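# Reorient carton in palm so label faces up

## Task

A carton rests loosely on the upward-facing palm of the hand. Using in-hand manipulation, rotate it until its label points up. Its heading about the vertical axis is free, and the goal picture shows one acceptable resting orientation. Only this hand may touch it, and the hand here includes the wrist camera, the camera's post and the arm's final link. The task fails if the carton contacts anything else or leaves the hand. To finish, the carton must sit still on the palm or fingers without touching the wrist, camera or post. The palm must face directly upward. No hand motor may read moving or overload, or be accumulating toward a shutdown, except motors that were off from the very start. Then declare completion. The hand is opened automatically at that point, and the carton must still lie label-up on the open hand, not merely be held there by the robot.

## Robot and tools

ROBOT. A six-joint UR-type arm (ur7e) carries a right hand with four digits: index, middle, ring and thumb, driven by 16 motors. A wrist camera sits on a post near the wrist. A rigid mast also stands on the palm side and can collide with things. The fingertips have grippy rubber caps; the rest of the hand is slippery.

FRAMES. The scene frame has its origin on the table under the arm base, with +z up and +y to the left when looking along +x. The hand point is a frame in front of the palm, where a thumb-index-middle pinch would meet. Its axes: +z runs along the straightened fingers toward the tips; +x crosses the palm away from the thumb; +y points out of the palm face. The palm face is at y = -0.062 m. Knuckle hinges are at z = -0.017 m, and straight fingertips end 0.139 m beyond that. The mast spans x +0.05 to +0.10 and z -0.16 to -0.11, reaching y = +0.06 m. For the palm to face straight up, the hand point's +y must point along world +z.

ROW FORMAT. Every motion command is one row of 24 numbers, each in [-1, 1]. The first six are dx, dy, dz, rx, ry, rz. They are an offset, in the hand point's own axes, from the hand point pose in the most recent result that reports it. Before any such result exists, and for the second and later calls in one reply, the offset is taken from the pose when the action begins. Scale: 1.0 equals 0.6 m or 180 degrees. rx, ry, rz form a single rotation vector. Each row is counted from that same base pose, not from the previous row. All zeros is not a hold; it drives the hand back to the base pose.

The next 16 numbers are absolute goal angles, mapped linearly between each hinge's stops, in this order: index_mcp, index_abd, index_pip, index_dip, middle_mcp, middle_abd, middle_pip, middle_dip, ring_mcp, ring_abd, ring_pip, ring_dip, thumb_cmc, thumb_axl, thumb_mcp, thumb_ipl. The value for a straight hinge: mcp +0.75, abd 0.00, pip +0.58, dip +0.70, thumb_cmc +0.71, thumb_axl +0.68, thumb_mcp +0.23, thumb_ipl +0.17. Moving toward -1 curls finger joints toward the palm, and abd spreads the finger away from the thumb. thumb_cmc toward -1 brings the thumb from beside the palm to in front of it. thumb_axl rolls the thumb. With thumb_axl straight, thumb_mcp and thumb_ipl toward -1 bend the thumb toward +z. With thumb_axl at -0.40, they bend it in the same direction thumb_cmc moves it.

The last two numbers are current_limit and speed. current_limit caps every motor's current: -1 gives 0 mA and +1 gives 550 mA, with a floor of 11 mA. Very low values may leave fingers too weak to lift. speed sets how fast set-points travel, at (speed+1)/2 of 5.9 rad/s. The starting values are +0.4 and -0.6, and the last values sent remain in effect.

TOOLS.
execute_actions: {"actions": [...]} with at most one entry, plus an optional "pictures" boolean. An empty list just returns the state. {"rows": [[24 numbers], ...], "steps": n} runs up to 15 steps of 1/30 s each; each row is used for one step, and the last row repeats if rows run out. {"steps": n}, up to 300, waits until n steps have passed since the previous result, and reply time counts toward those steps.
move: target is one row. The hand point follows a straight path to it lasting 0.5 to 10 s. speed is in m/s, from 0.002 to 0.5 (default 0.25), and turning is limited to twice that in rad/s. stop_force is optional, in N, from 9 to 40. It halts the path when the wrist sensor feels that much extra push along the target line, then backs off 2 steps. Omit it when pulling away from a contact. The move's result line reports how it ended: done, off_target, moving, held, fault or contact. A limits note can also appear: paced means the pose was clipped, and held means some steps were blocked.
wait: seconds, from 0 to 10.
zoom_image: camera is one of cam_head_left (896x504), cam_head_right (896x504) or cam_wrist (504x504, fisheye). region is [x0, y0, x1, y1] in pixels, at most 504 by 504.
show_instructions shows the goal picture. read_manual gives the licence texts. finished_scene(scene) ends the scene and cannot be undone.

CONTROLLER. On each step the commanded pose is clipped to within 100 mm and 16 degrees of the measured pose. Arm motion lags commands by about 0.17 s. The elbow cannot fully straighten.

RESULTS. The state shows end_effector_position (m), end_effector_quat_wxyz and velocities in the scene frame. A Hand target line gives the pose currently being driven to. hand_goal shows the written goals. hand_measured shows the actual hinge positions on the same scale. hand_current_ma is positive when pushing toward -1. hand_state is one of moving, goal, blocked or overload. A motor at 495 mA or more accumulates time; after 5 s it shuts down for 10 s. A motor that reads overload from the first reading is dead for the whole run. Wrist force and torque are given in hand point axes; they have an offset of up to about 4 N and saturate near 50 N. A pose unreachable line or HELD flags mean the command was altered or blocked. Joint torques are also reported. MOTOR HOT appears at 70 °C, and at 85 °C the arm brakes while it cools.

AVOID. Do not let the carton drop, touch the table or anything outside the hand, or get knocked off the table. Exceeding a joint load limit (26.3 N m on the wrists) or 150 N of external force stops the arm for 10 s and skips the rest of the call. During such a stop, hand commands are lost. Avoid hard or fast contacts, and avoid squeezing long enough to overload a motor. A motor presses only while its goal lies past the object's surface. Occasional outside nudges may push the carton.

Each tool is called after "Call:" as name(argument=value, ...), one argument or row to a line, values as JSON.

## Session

Call:
show_instructions(
)

Call:
execute_actions(
  actions=[],
)

Reference images for this scene: goal picture from the wrist camera place.

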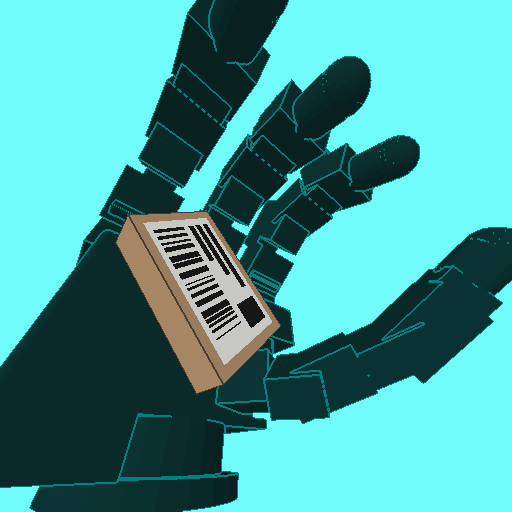

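Scene clock: 0.00 s of 4800.00 s.
end_effector_position=(+0.6004, +0.0857, +0.5064) hand_goal=(+0.046, +0.000, -0.008, +0.280, +0.046, +0.000, -0.008, +0.280, +0.046, +0.000, -0.008, +0.280, -0.104, +0.266, +0.032, -0.018) hand_measured=(+0.062, +0.000, -0.006, +0.282, +0.060, +0.000, -0.006, +0.282, +0.060, +0.000, -0.006, +0.282, -0.090, +0.270, +0.034, -0.016) hand_current_ma=(+89, +0, +13, +12, +81, +0, +0, +12, +81, +0, +13, +12, +67, +25, +11, +11) hand_state=(goal, goal, goal, goal, goal, goal, overload, goal, goal, goal, goal, goal, goal, goal, goal, goal) hand_current_limit=0.40 hand_speed=-0.60 end_effector_quat_wxyz=(+0.486, +0.454, +0.533, +0.524) end_effector_velocity=(-0.000, -0.000, +0.001) end_effector_angular_velocity=(+0.000, -0.002, +0.000)
Joint positions: [-0.146 -1.207  2.222 -4.178 -1.304 -0.04 ]
Joint velocities: [ 0.     0.    -0.001 -0.001  0.     0.001]
Joint torques (N m, as the arm reports them, + toward a larger angle): no reading
Wrist force (N, on the end effector, along its own x y z axes, offset not removed): no reading
Wrist torque (N m, same axes, about the end effector's origin, offset not removed): no reading
Hand target: +0.600, +0.086, +0.506; +0.486, +0.454, +0.533, +0.524
camera_calibration (this result's frames):
cam_wrist: T_world_to_cam=[[0.0774531, -0.729054, 0.680059, -0.302496], [-0.688125, -0.532678, -0.492684, 0.65633], [0.721446, -0.429806, -0.542938, -0.000521099], [0, 0, 0, 1]] pos_world=[0.475442, 0.128853, 0.528795]

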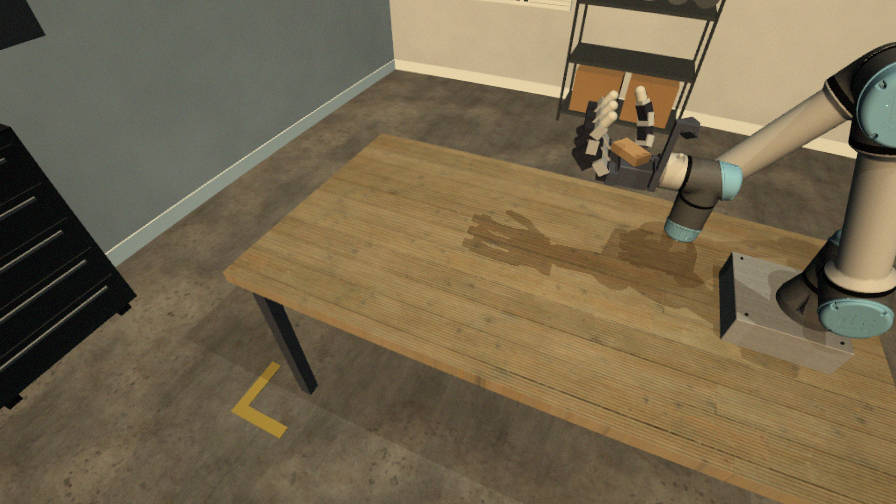

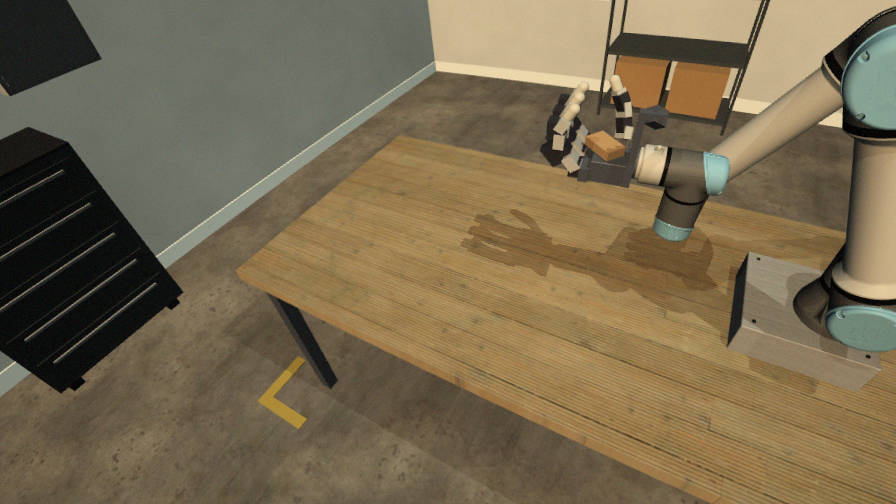

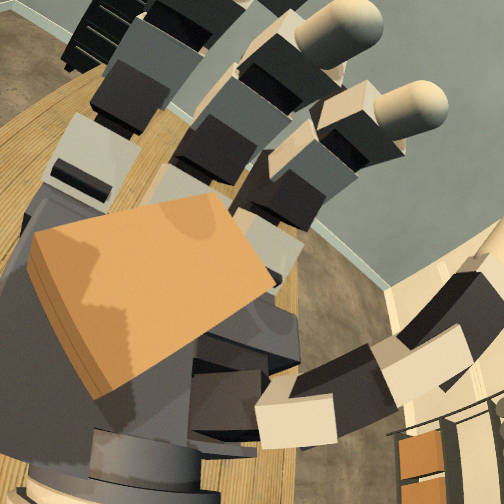

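Call:
move(
  target=[0,-0.07,0.04,0.3,0,0, -0.48,0,0.4,0.7, -0.48,0,0.58,1.0, -0.48,0,0.4,0.7, 0.05,0.266,0.032,-0.018, 0.4,-0.9],
  speed=0.14,
)

Scene clock: 4.67 s of 4800.00 s.
end_effector_position=(+0.6256, +0.0868, +0.4653) hand_goal=(-0.480, +0.000, +0.400, +0.700, -0.480, +0.000, +0.580, +1.000, -0.480, +0.000, +0.400, +0.700, +0.050, +0.266, +0.032, -0.018) hand_measured=(-0.460, +0.000, +0.400, +0.698, -0.462, +0.000, -0.006, +0.998, -0.462, +0.000, +0.400, +0.698, +0.054, +0.270, +0.030, -0.018) hand_current_ma=(+104, +0, -2, -12, +94, +0, +0, -12, +106, +0, -2, -12, +22, +25, -8, +7) hand_state=(goal, goal, goal, goal, goal, goal, overload, goal, goal, goal, goal, goal, goal, goal, goal, goal) hand_current_limit=0.40 hand_speed=-0.90 end_effector_quat_wxyz=(+0.227, +0.625, +0.712, +0.225) end_effector_velocity=(+0.000, +0.001, -0.001) end_effector_angular_velocity=(-0.002, +0.010, +0.002)
Joint positions: [-0.096 -1.665  2.03  -2.58  -1.477 -0.198]
Joint velocities: [ 0.001  0.001 -0.005  0.014 -0.002 -0.002]
Joint torques (N m, as the arm reports them, + toward a larger angle): [  6.97 -12.93 -31.07  -1.64  -1.26  -0.98]
Wrist force (N, on the end effector, along its own x y z axes, offset not removed): [0.3 3.9 -1.6]
Wrist torque (N m, same axes, about the end effector's origin, offset not removed): [0.74 -0.15 0.21]
Hand target: +0.626, +0.087, +0.465; +0.227, +0.625, +0.712, +0.225
Off the commanded pose: 0.001 m, 0 deg.
move: done
camera_calibration (this result's frames):
cam_wrist: T_world_to_cam=[[0.60151, -0.680014, 0.419244, -0.48654], [-0.798859, -0.509917, 0.319076, 0.343573], [-0.0031969, -0.526845, -0.849956, 0.564056], [0, 0, 0, 1]] pos_world=[0.568929, 0.141509, 0.573776]

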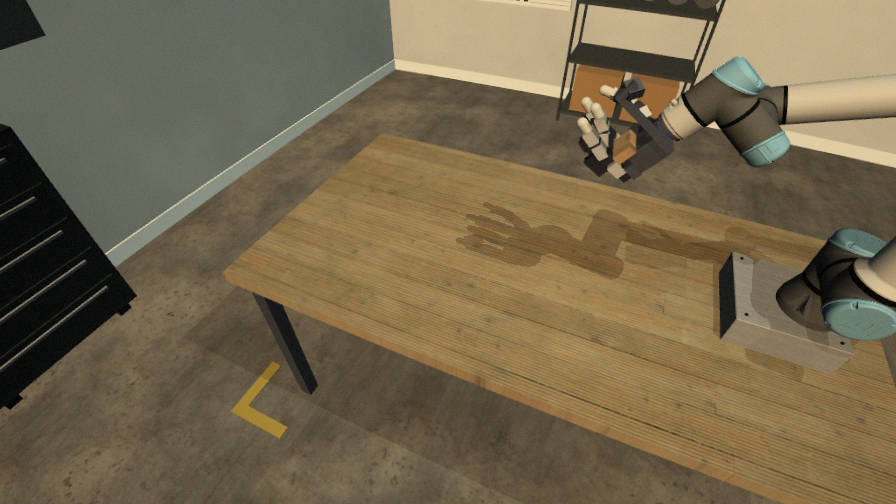

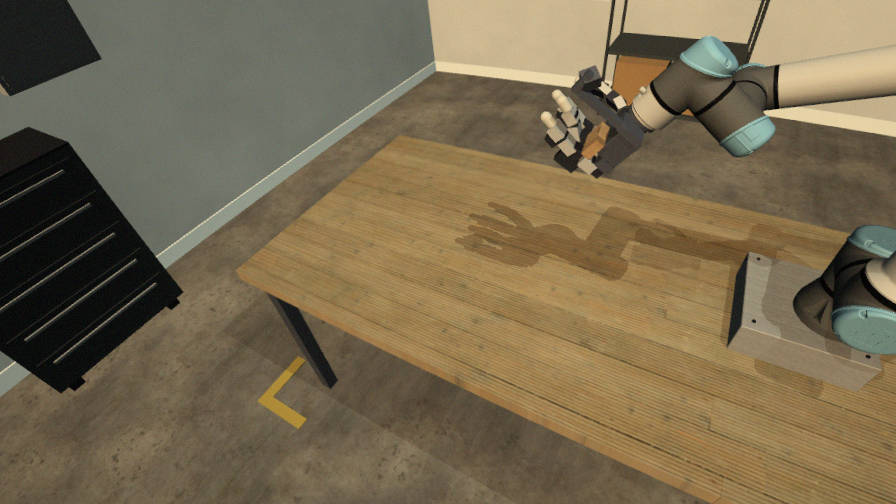

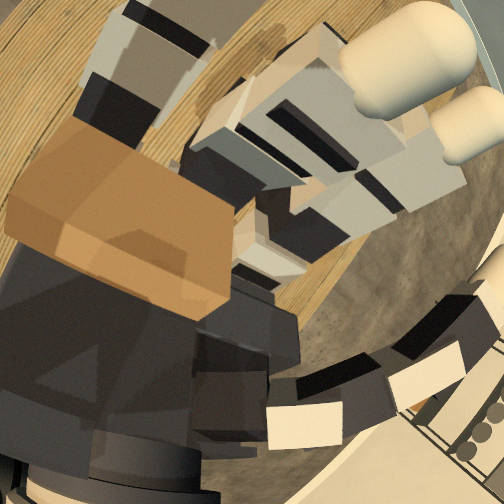

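Call:
move(
  target=[0,-0.04,0.09,0.28,0.022,0, -0.8,0,0.07,0.95, -0.8,0,0.58,1.0, -0.8,0.05,0.07,1.0, 0.2,0.266,0.032,-0.018, 0.4,-0.9],
  speed=0.14,
)

Call:
zoom_image(
  camera="cam_head_left",
  region=[520, 60, 700, 210],
)

Scene clock: 9.70 s of 4800.00 s.
end_effector_position=(+0.6396, +0.0858, +0.4075) hand_goal=(-0.800, +0.000, +0.070, +0.950, -0.800, +0.000, +0.580, +1.000, -0.800, +0.050, +0.070, +1.000, +0.200, +0.266, +0.032, -0.018) hand_measured=(-0.778, +0.000, +0.076, +0.948, -0.774, +0.000, -0.006, +0.998, -0.774, +0.046, +0.076, +0.998, +0.200, +0.270, +0.030, -0.018) hand_current_ma=(+123, +0, +29, -11, +138, +0, +0, -11, +146, -14, +29, -11, +4, +25, -16, +7) hand_state=(blocked, goal, goal, goal, blocked, goal, overload, goal, blocked, goal, goal, goal, goal, goal, goal, goal) hand_current_limit=0.40 hand_speed=-0.90 end_effector_quat_wxyz=(-0.084, +0.655, +0.747, -0.078) end_effector_velocity=(+0.001, -0.001, +0.000) end_effector_angular_velocity=(+0.000, +0.007, +0.000)
Joint positions: [-0.051 -1.305  1.277 -1.313 -1.592 -0.182]
Joint velocities: [-0.001  0.006 -0.011  0.011 -0.001 -0.001]
Joint torques (N m, as the arm reports them, + toward a larger angle): [  6.73 -33.18 -30.39  -0.22  -1.34   1.61]
Wrist force (N, on the end effector, along its own x y z axes, offset not removed): [1.2 3.6 1.3]
Wrist torque (N m, same axes, about the end effector's origin, offset not removed): [0.61 -0.20 0.53]
Hand target: +0.640, +0.086, +0.407; -0.084, +0.655, +0.747, -0.078
Off the commanded pose: 0.000 m, 0 deg.
move: done
camera_calibration (this result's frames):
cam_wrist: T_world_to_cam=[[0.72134, -0.671241, -0.170598, -0.308334], [-0.251504, -0.483384, 0.838502, -0.191295], [-0.645301, -0.561939, -0.517504, 0.792659], [0, 0, 0, 1]] pos_world=[0.685806, 0.145991, 0.518005]

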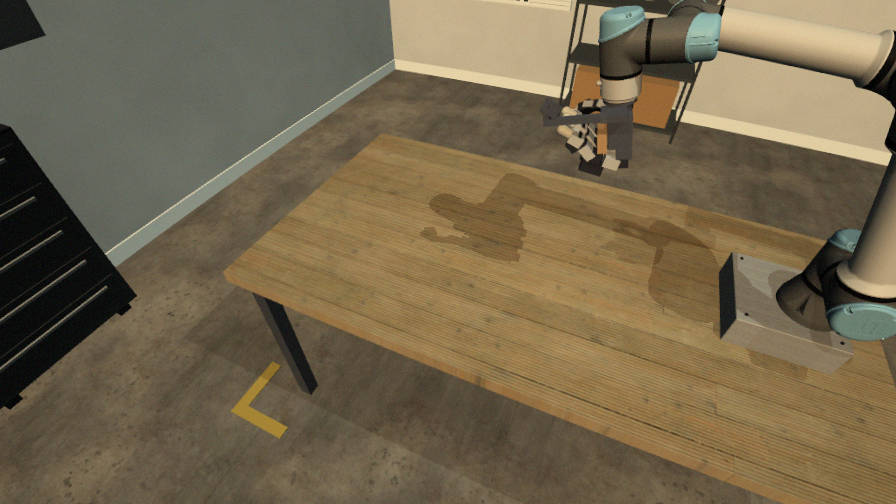

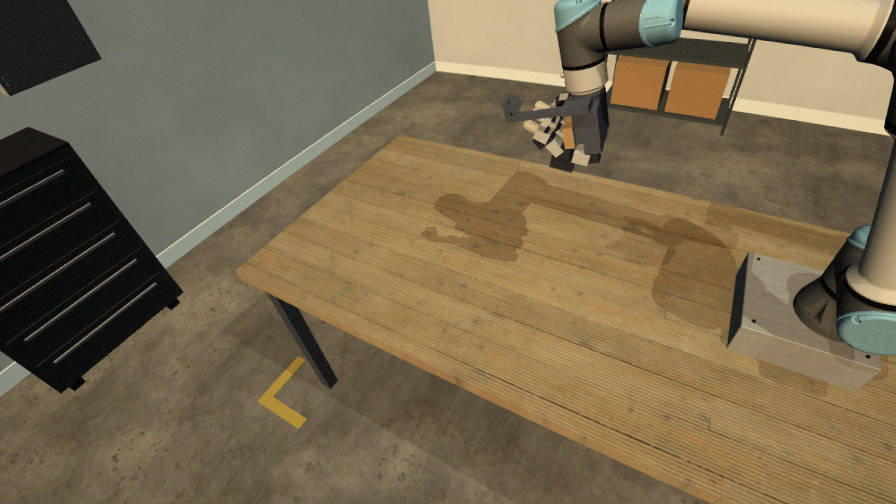

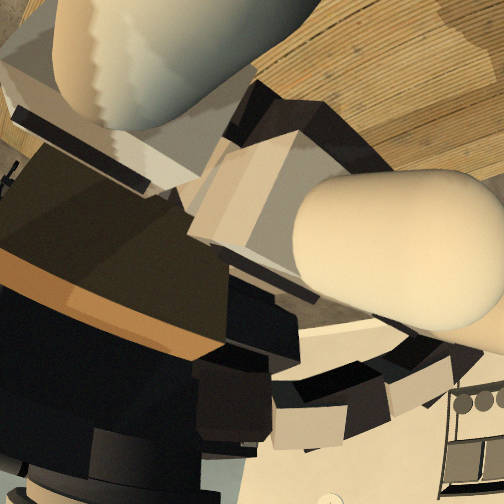

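Region (520, 60, 700, 210) of cam_head_left's 896x504 image, scaled by 2.800, with more detail than that image has.

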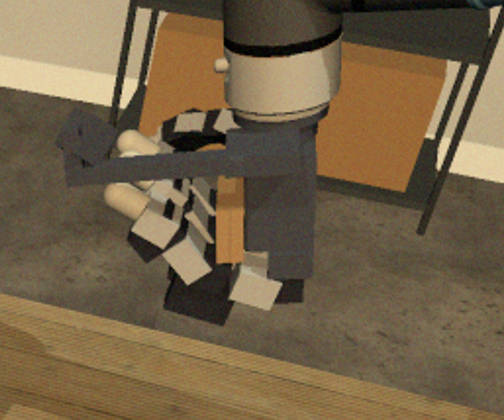

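Call:
move(
  target=[0,-0.05,0.02,0.095,0,0, -0.8,-0.15,0.07,0.95, -0.8,-0.2,0.58,1.0, -0.8,0.07,0.07,1.0, 0.2,0.266,0.032,-0.018, 0.4,-0.8],
  speed=0.09,
)

Call:
zoom_image(
  camera="cam_head_left",
  region=[520, 60, 700, 210],
)

Scene clock: 12.57 s of 4800.00 s.
end_effector_position=(+0.6079, +0.0819, +0.4025) hand_goal=(-0.800, -0.150, +0.070, +0.950, -0.800, -0.200, +0.580, +1.000, -0.800, +0.070, +0.070, +1.000, +0.200, +0.266, +0.032, -0.018) hand_measured=(-0.778, -0.148, +0.076, +0.948, -0.774, -0.158, +0.000, +0.998, -0.776, +0.056, +0.076, +0.998, +0.198, +0.268, +0.030, -0.018) hand_current_ma=(+123, +14, +29, -11, +137, +186, +0, -11, +145, -60, +29, -8, -8, +18, -16, +7) hand_state=(blocked, goal, goal, goal, blocked, blocked, overload, goal, blocked, goal, goal, goal, goal, goal, goal, goal) hand_current_limit=0.40 hand_speed=-0.80 end_effector_quat_wxyz=(-0.180, +0.636, +0.727, -0.188) end_effector_velocity=(-0.001, +0.000, -0.000) end_effector_angular_velocity=(+0.000, +0.008, +0.002)
Joint positions: [-0.039 -1.167  1.036 -0.917 -1.639 -0.157]
Joint velocities: [ 0.001  0.004 -0.007  0.011 -0.001 -0.001]
Joint torques (N m, as the arm reports them, + toward a larger angle): [  6.61 -36.62 -27.93   0.54  -1.55   1.5 ]
Wrist force (N, on the end effector, along its own x y z axes, offset not removed): [2.4 2.3 -1.6]
Wrist torque (N m, same axes, about the end effector's origin, offset not removed): [0.59 -0.25 0.37]
Hand target: +0.608, +0.082, +0.402; -0.181, +0.636, +0.727, -0.188
Off the commanded pose: 0.000 m, 0 deg.
move: done
camera_calibration (this result's frames):
cam_wrist: T_world_to_cam=[[0.648626, -0.676682, -0.348405, -0.172822], [0.00909984, -0.450833, 0.892562, -0.379837], [-0.761053, -0.58211, -0.286264, 0.746357], [0, 0, 0, 1]] pos_world=[0.68357, 0.146273, 0.492471]

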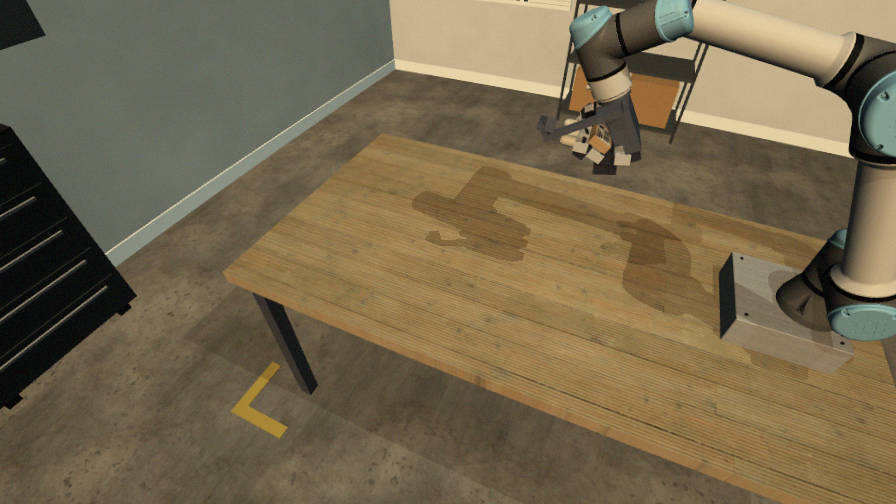

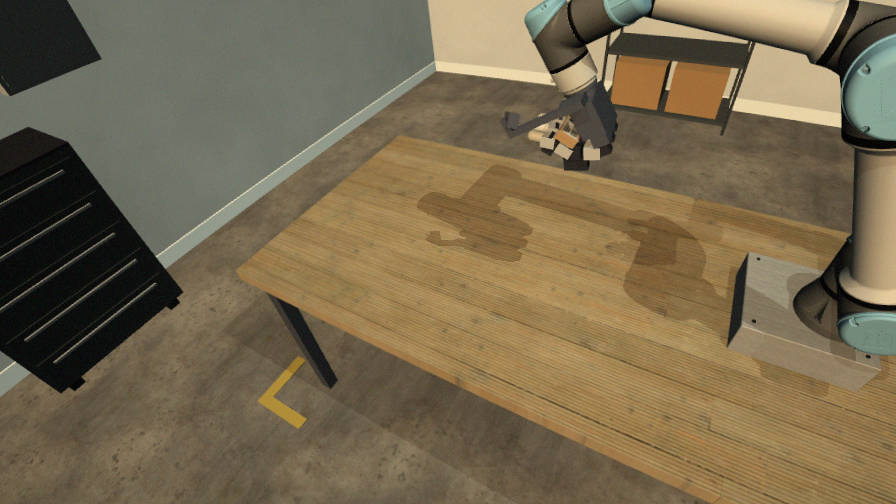

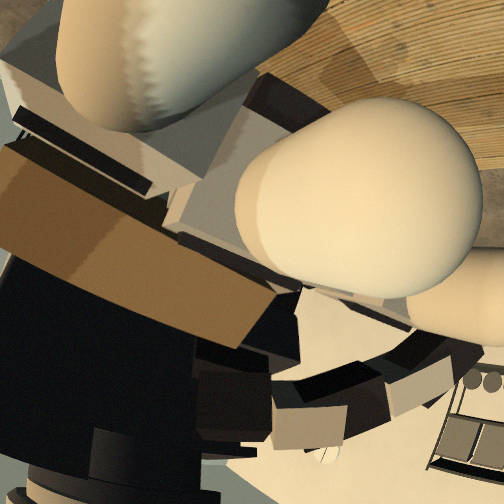

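Region (520, 60, 700, 210) of cam_head_left's 896x504 image, scaled by 2.800, with more detail than that image has.

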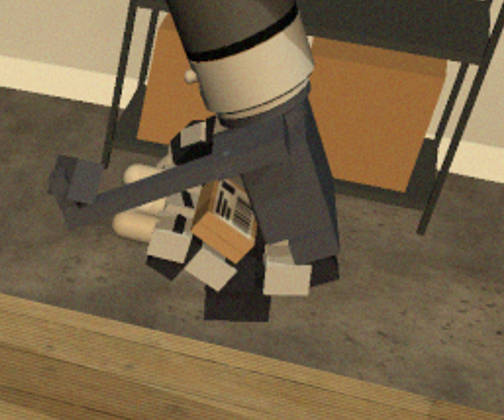

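Call:
move(
  target=[0,0.05,-0.06,-0.333,0,0, -0.05,-0.15,0.07,0.95, -0.05,-0.2,0.58,1.0, -0.05,0.07,0.07,1.0, 0.2,0.266,0.032,-0.018, 0.4,-0.92],
  speed=0.14,
)

Call:
zoom_image(
  camera="cam_head_left",
  region=[520, 60, 700, 210],
)

Scene clock: 18.03 s of 4800.00 s.
end_effector_position=(+0.6515, +0.0872, +0.4190) hand_goal=(-0.050, -0.150, +0.070, +0.950, -0.050, -0.200, +0.580, +1.000, -0.050, +0.070, +0.070, +1.000, +0.200, +0.266, +0.032, -0.018) hand_measured=(-0.040, -0.148, +0.076, +0.948, -0.040, -0.158, +0.002, +0.998, -0.038, +0.056, +0.076, +0.998, +0.202, +0.268, +0.030, -0.018) hand_current_ma=(+54, +14, +29, -11, +59, +185, +0, -11, +67, -61, +29, -8, +10, +18, -16, +7) hand_state=(goal, goal, goal, goal, goal, blocked, overload, goal, goal, goal, goal, goal, goal, goal, goal, goal) hand_current_limit=0.40 hand_speed=-0.92 end_effector_quat_wxyz=(+0.161, +0.640, +0.724, +0.200) end_effector_velocity=(+0.000, +0.000, +0.001) end_effector_angular_velocity=(-0.001, -0.003, +0.002)
Joint positions: [-0.106 -1.569  1.958 -2.462 -1.436 -0.198]
Joint velocities: [ 0.     0.    -0.001 -0.002  0.    -0.002]
Joint torques (N m, as the arm reports them, + toward a larger angle): [ -7.35 -18.4  -16.05  -6.15   1.62   1.38]
Wrist force (N, on the end effector, along its own x y z axes, offset not removed): [2.0 1.4 -2.1]
Wrist torque (N m, same axes, about the end effector's origin, offset not removed): [0.58 -0.18 0.31]
Hand target: +0.651, +0.087, +0.419; +0.161, +0.640, +0.724, +0.200
Off the commanded pose: 0.001 m, 0 deg.
move: done
camera_calibration (this result's frames):
cam_wrist: T_world_to_cam=[[0.659805, -0.689615, 0.298478, -0.468904], [-0.742491, -0.537202, 0.400151, 0.310874], [-0.115607, -0.485639, -0.866481, 0.601513], [0, 0, 0, 1]] pos_world=[0.609745, 0.135757, 0.53676]

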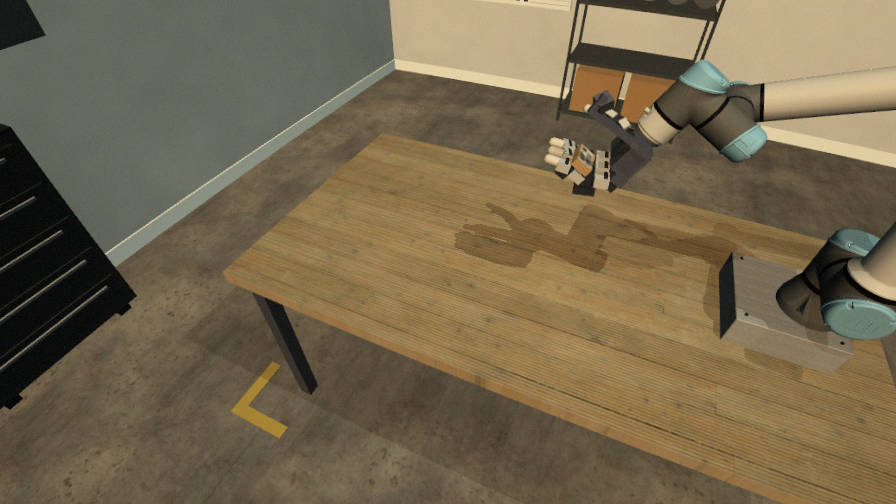

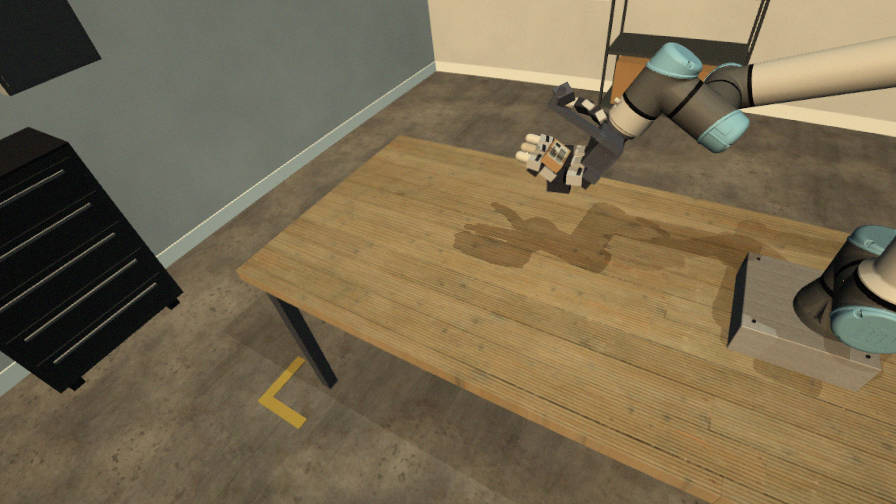

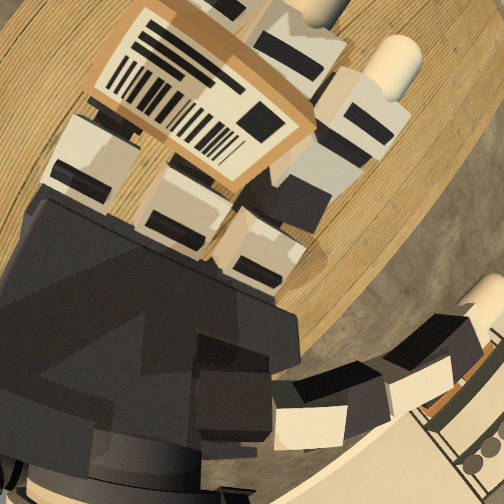

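Region (520, 60, 700, 210) of cam_head_left's 896x504 image, scaled by 2.800, with more detail than that image has.

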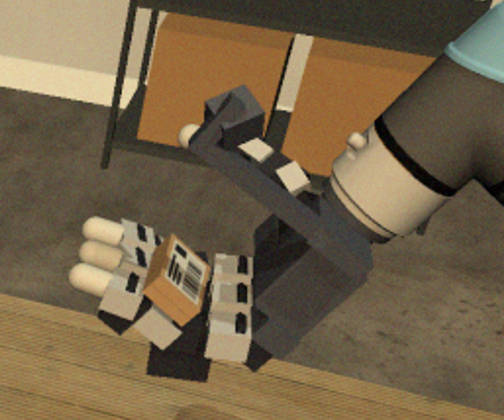

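Call:
move(
  target=[0,0.02,-0.03,-0.139,0,0, 0.13,-0.15,0.2,0.8, 0.13,-0.24,0.58,0.8, 0.13,0.1,0.3,0.8, -0.1,0.0,-0.1,0.1, 0.4,-0.92],
  speed=0.14,
)

Scene clock: 21.83 s of 4800.00 s.
end_effector_position=(+0.6528, +0.0869, +0.4405) hand_goal=(+0.130, -0.150, +0.200, +0.800, +0.130, -0.240, +0.580, +0.800, +0.130, +0.100, +0.300, +0.800, -0.100, +0.000, -0.100, +0.100) hand_measured=(+0.140, -0.148, +0.200, +0.804, +0.150, -0.162, +0.202, +0.806, +0.138, +0.046, +0.300, +0.802, -0.090, +0.006, -0.100, +0.098) hand_current_ma=(+56, +14, +3, +20, +104, +343, +0, +36, +46, -236, +1, +11, +50, +44, -1, -21) hand_state=(goal, goal, goal, goal, goal, blocked, overload, goal, goal, blocked, goal, goal, goal, goal, goal, goal) hand_current_limit=0.40 hand_speed=-0.92 end_effector_quat_wxyz=(+0.295, +0.590, +0.664, +0.352) end_effector_velocity=(+0.000, -0.000, -0.000) end_effector_angular_velocity=(+0.001, -0.007, -0.001)
Joint positions: [-0.131 -1.474  2.169 -3.202 -1.345 -0.138]
Joint velocities: [-0.001  0.005  0.002 -0.015  0.001  0.001]
Joint torques (N m, as the arm reports them, + toward a larger angle): [ -6.4  -20.76 -12.15  -6.09   1.7    1.4 ]
Wrist force (N, on the end effector, along its own x y z axes, offset not removed): [1.2 1.4 -1.3]
Wrist torque (N m, same axes, about the end effector's origin, offset not removed): [0.33 -0.27 0.22]
Hand target: +0.653, +0.087, +0.441; +0.296, +0.590, +0.664, +0.353
Off the commanded pose: 0.000 m, 0 deg.
move: done
camera_calibration (this result's frames):
cam_wrist: T_world_to_cam=[[0.475991, -0.718033, 0.507801, -0.446138], [-0.840367, -0.541573, 0.0219368, 0.533996], [0.25926, -0.437181, -0.861195, 0.368942], [0, 0, 0, 1]] pos_world=[0.565458, 0.130151, 0.532566]

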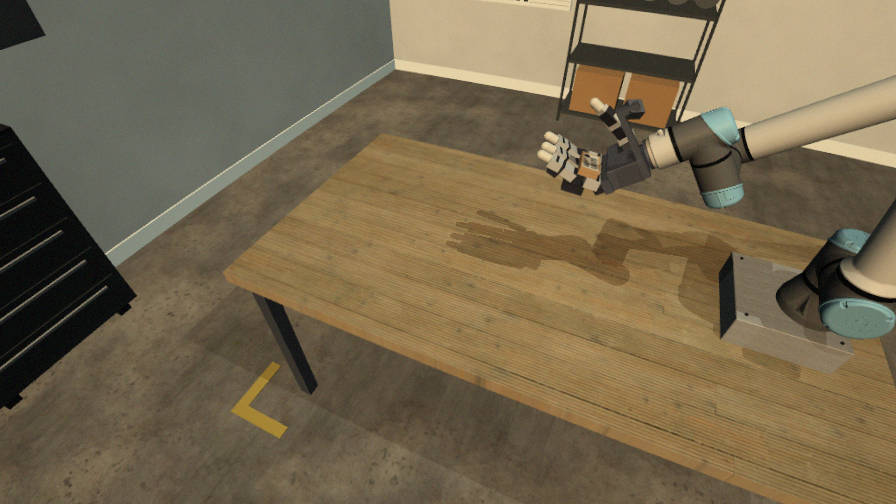

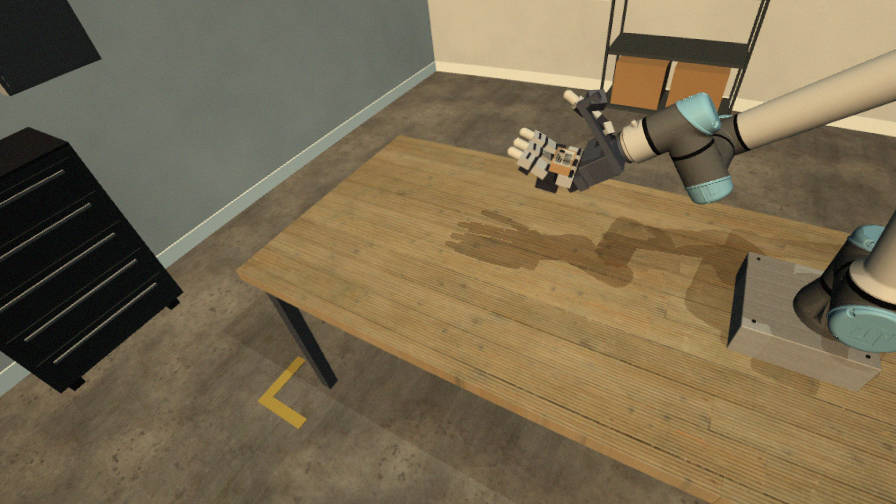

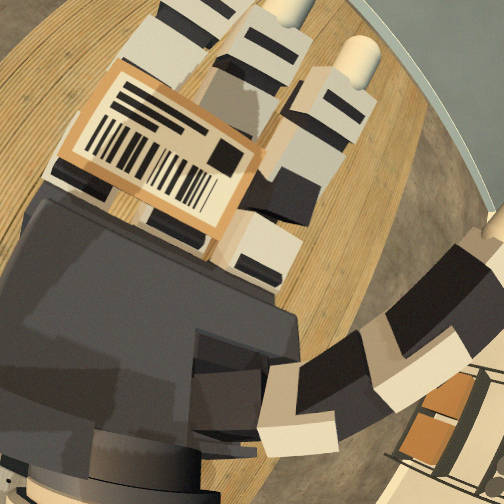

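Call:
move(
  target=[0,0.06,-0.04,-0.305,0,0, 0.9,-0.15,0.2,0.8, 1.0,-0.22,0.58,0.8, 1.0,0.08,0.3,0.8, -0.98,-0.4,-0.5,0.17, 0.4,-0.905],
  speed=0.14,
)

Scene clock: 27.50 s of 4800.00 s.
end_effector_position=(+0.6537, +0.0862, +0.4832) hand_goal=(+0.900, -0.150, +0.200, +0.800, +1.000, -0.220, +0.580, +0.800, +1.000, +0.080, +0.300, +0.800, -0.980, -0.400, -0.500, +0.170) hand_measured=(+0.910, -0.148, +0.200, +0.804, +1.000, -0.162, +0.226, +0.806, +1.000, +0.042, +0.302, +0.802, -0.980, -0.400, -0.502, +0.168) hand_current_ma=(+54, +14, +3, +20, +1, +255, +0, +29, +1, -169, +7, +9, +0, +2, -22, -17) hand_state=(goal, goal, goal, goal, goal, blocked, overload, goal, goal, blocked, goal, goal, goal, goal, goal, goal) hand_current_limit=0.40 hand_speed=-0.90 end_effector_quat_wxyz=(+0.534, +0.387, +0.427, +0.619) end_effector_velocity=(-0.000, +0.001, -0.001) end_effector_angular_velocity=(-0.000, +0.002, +0.001)
Joint positions: [-0.095 -0.839  1.864 -4.517 -1.362  0.096]
Joint velocities: [ 0.001  0.     0.001  0.     0.    -0.   ]
Joint torques (N m, as the arm reports them, + toward a larger angle): [  6.57 -38.48 -20.41  -3.62  -1.39   1.46]
Wrist force (N, on the end effector, along its own x y z axes, offset not removed): [1.6 -0.8 -1.1]
Wrist torque (N m, same axes, about the end effector's origin, offset not removed): [0.02 -0.18 0.20]
Hand target: +0.654, +0.086, +0.483; +0.534, +0.387, +0.427, +0.619
Off the commanded pose: 0.001 m, 0 deg.
move: done
camera_calibration (this result's frames):
cam_wrist: T_world_to_cam=[[-0.109167, -0.795953, 0.595434, -0.121893], [-0.487534, -0.479144, -0.729885, 0.660706], [0.866252, -0.369974, -0.335747, -0.251356], [0, 0, 0, 1]] pos_world=[0.526547, 0.126557, 0.470427]

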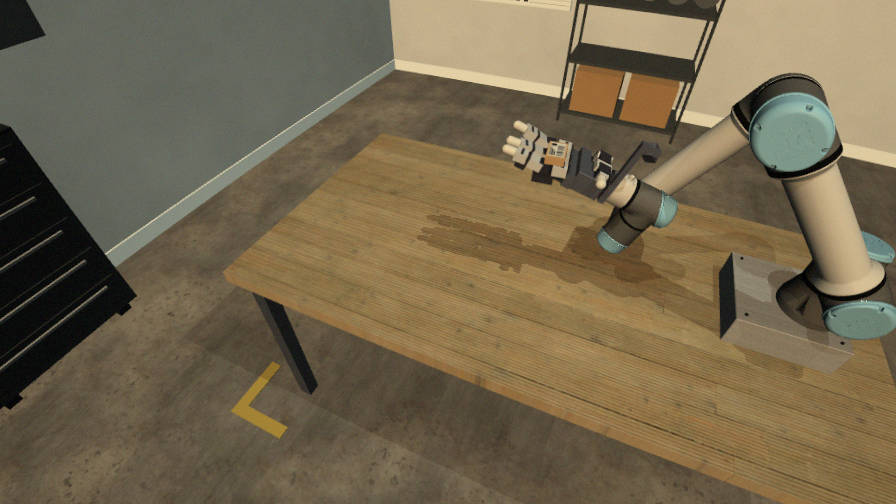

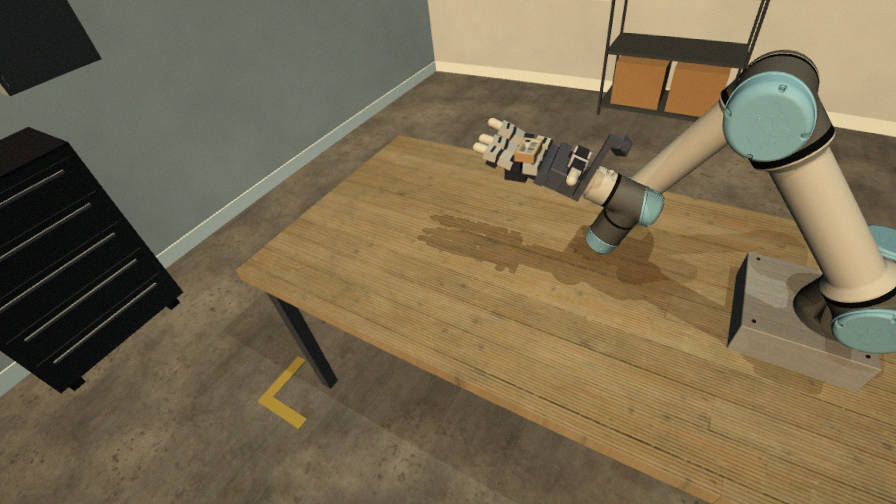

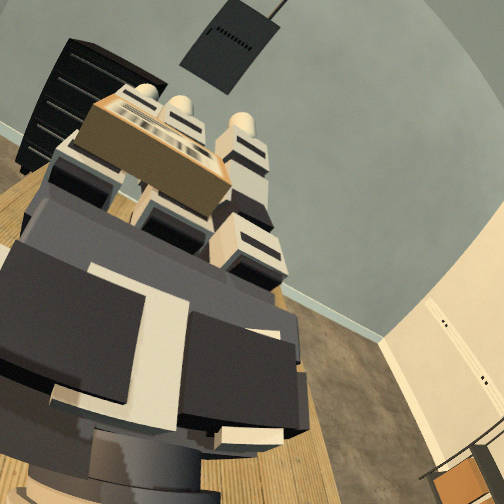

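Call:
move(
  target=[0,0.06,-0.03,-0.12,0,0, 0.9,-0.15,0.2,0.8, 1.0,-0.22,0.58,0.8, 1.0,0.08,0.3,0.8, -0.98,-0.4,-0.5,0.17, 0.4,-0.8],
  speed=0.1,
)

Scene clock: 30.83 s of 4800.00 s.
end_effector_position=(+0.6250, +0.0818, +0.5109) hand_goal=(+0.900, -0.150, +0.200, +0.800, +1.000, -0.220, +0.580, +0.800, +1.000, +0.080, +0.300, +0.800, -0.980, -0.400, -0.500, +0.170) hand_measured=(+0.910, -0.148, +0.200, +0.804, +1.000, -0.162, +0.226, +0.806, +1.000, +0.042, +0.302, +0.802, -0.980, -0.400, -0.502, +0.168) hand_current_ma=(+55, +13, +3, +18, +1, +255, +0, +28, +1, -169, +7, +9, +0, -1, -22, -16) hand_state=(goal, goal, goal, goal, goal, blocked, overload, goal, goal, blocked, goal, goal, goal, goal, goal, goal) hand_current_limit=0.40 hand_speed=-0.80 end_effector_quat_wxyz=(+0.597, +0.280, +0.304, +0.688) end_effector_velocity=(-0.001, -0.000, +0.001) end_effector_angular_velocity=(+0.002, -0.007, +0.000)
Joint positions: [-0.074 -0.714  1.62  -4.775 -1.426  0.152]
Joint velocities: [ 0.     0.002 -0.005 -0.004 -0.002  0.002]
Joint torques (N m, as the arm reports them, + toward a larger angle): [  6.57 -43.04 -19.75  -2.21  -1.64   1.38]
Wrist force (N, on the end effector, along its own x y z axes, offset not removed): [2.3 -0.7 0.1]
Wrist torque (N m, same axes, about the end effector's origin, offset not removed): [-0.24 -0.18 0.18]
Hand target: +0.625, +0.082, +0.511; +0.597, +0.280, +0.304, +0.688
Off the commanded pose: 0.000 m, 0 deg.
move: done
camera_calibration (this result's frames):
cam_wrist: T_world_to_cam=[[-0.318039, -0.820422, 0.475141, 0.0490402], [-0.187505, -0.436833, -0.879783, 0.550427], [0.929351, -0.368897, -0.0149033, -0.422235], [0, 0, 0, 1]] pos_world=[0.511209, 0.124917, 0.454662]

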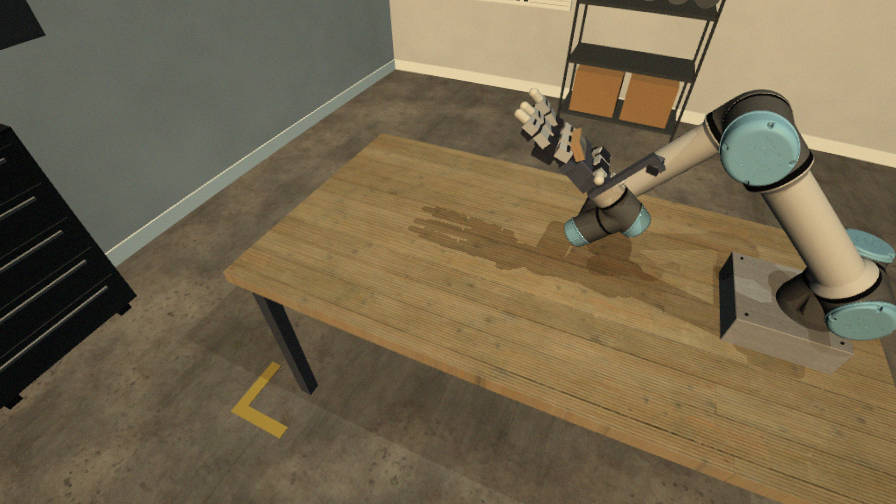

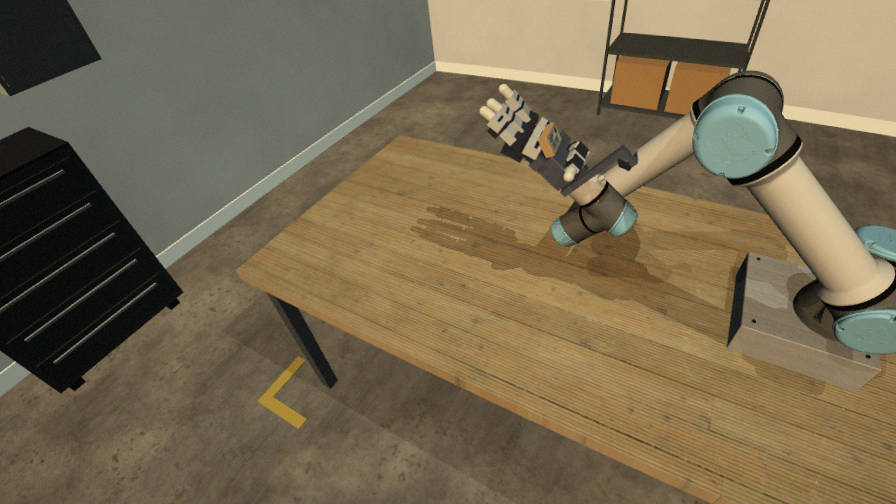

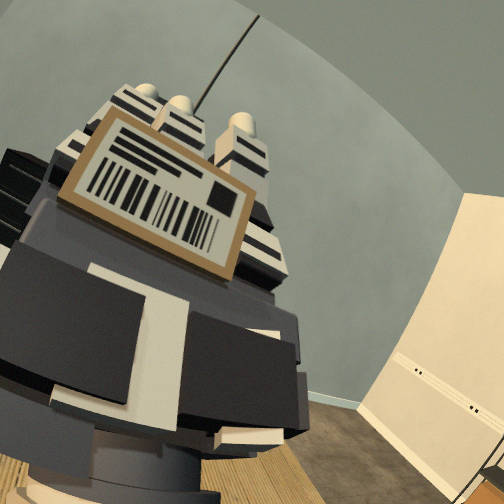

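Call:
move(
  target=[0,-0.03,0,0.229,0,-0.006, 0.9,-0.15,0.2,0.8, 1.0,-0.22,0.58,0.8, 1.0,0.08,0.3,0.8, -0.98,-0.4,-0.5,0.17, 0.4,-0.8],
  speed=0.13,
)

Call:
zoom_image(
  camera="cam_head_left",
  region=[510, 90, 670, 210],
)

Scene clock: 34.97 s of 4800.00 s.
end_effector_position=(+0.6369, +0.0836, +0.4977) hand_goal=(+0.900, -0.150, +0.200, +0.800, +1.000, -0.220, +0.580, +0.800, +1.000, +0.080, +0.300, +0.800, -0.980, -0.400, -0.500, +0.170) hand_measured=(+0.910, -0.148, +0.200, +0.804, +1.000, -0.162, +0.226, +0.806, +1.000, +0.042, +0.302, +0.802, -0.980, -0.400, -0.502, +0.168) hand_current_ma=(+56, +12, +3, +18, +1, +255, +0, +28, +1, -169, +7, +9, +0, -1, -22, -16) hand_state=(goal, goal, goal, goal, goal, blocked, overload, goal, goal, blocked, goal, goal, goal, goal, goal, goal) hand_current_limit=0.40 hand_speed=-0.80 end_effector_quat_wxyz=(+0.466, +0.470, +0.529, +0.531) end_effector_velocity=(+0.000, -0.000, -0.000) end_effector_angular_velocity=(-0.000, +0.008, +0.000)
Joint positions: [-0.132 -1.148  2.131 -4.124 -1.311  0.003]
Joint velocities: [-0.    -0.006  0.003  0.011  0.    -0.002]
Joint torques (N m, as the arm reports them, + toward a larger angle): [ -6.48 -43.39  -6.8   -0.11   1.3   -1.73]
Wrist force (N, on the end effector, along its own x y z axes, offset not removed): [0.6 0.2 0.4]
Wrist torque (N m, same axes, about the end effector's origin, offset not removed): [0.06 -0.11 0.28]
Hand target: +0.637, +0.084, +0.498; +0.466, +0.470, +0.529, +0.531
Off the commanded pose: 0.000 m, 0 deg.
move: done
camera_calibration (this result's frames):
cam_wrist: T_world_to_cam=[[0.100643, -0.758378, 0.643998, -0.29533], [-0.697699, -0.51525, -0.497729, 0.683219], [0.709287, -0.399224, -0.580976, -0.00837489], [0, 0, 0, 1]] pos_world=[0.512344, 0.124713, 0.525384]

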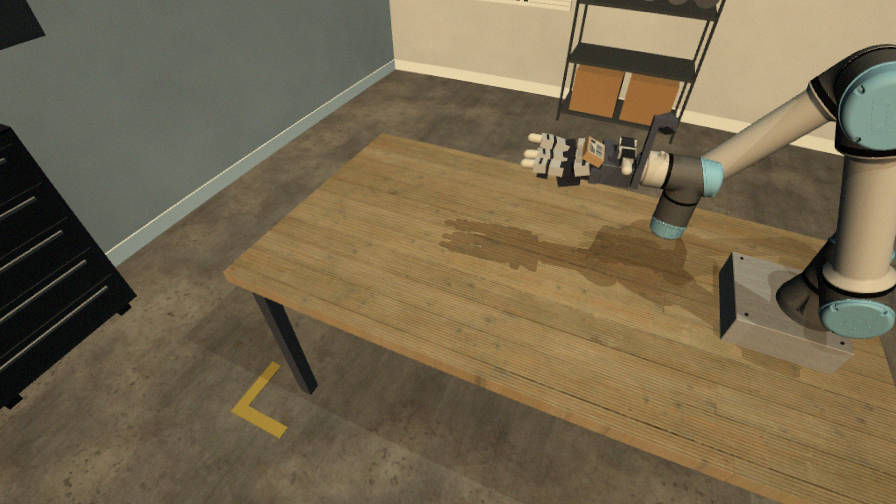

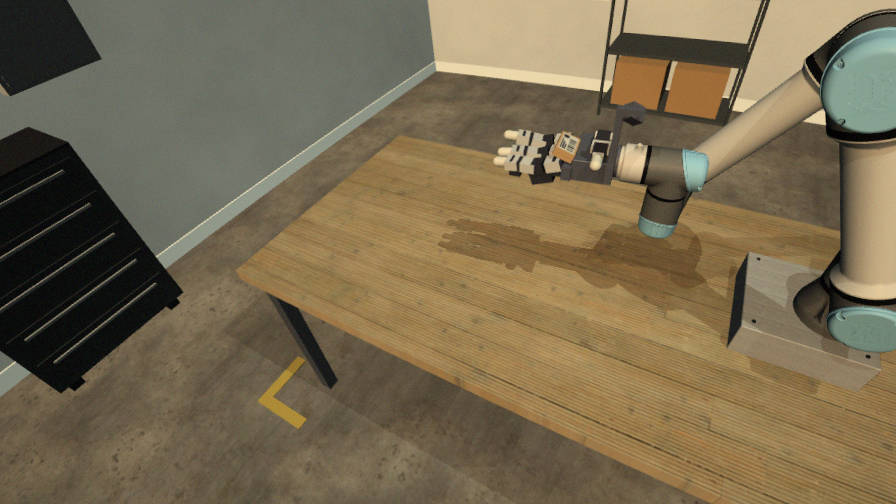

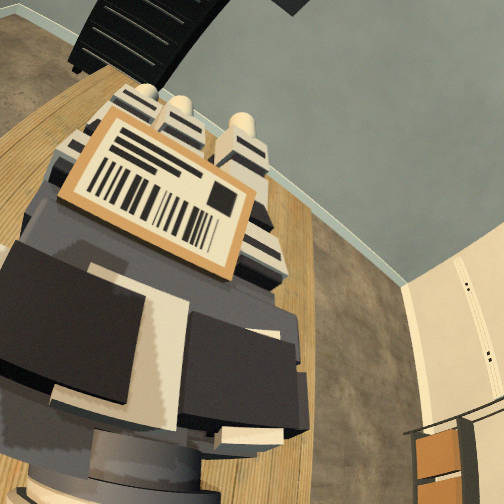

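Region (510, 90, 670, 210) of cam_head_left's 896x504 image, scaled by 3.150, with more detail than that image has; it fills the top 378 rows of this view, and the rest is white.

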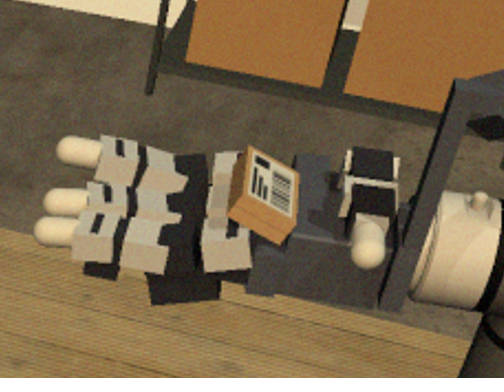

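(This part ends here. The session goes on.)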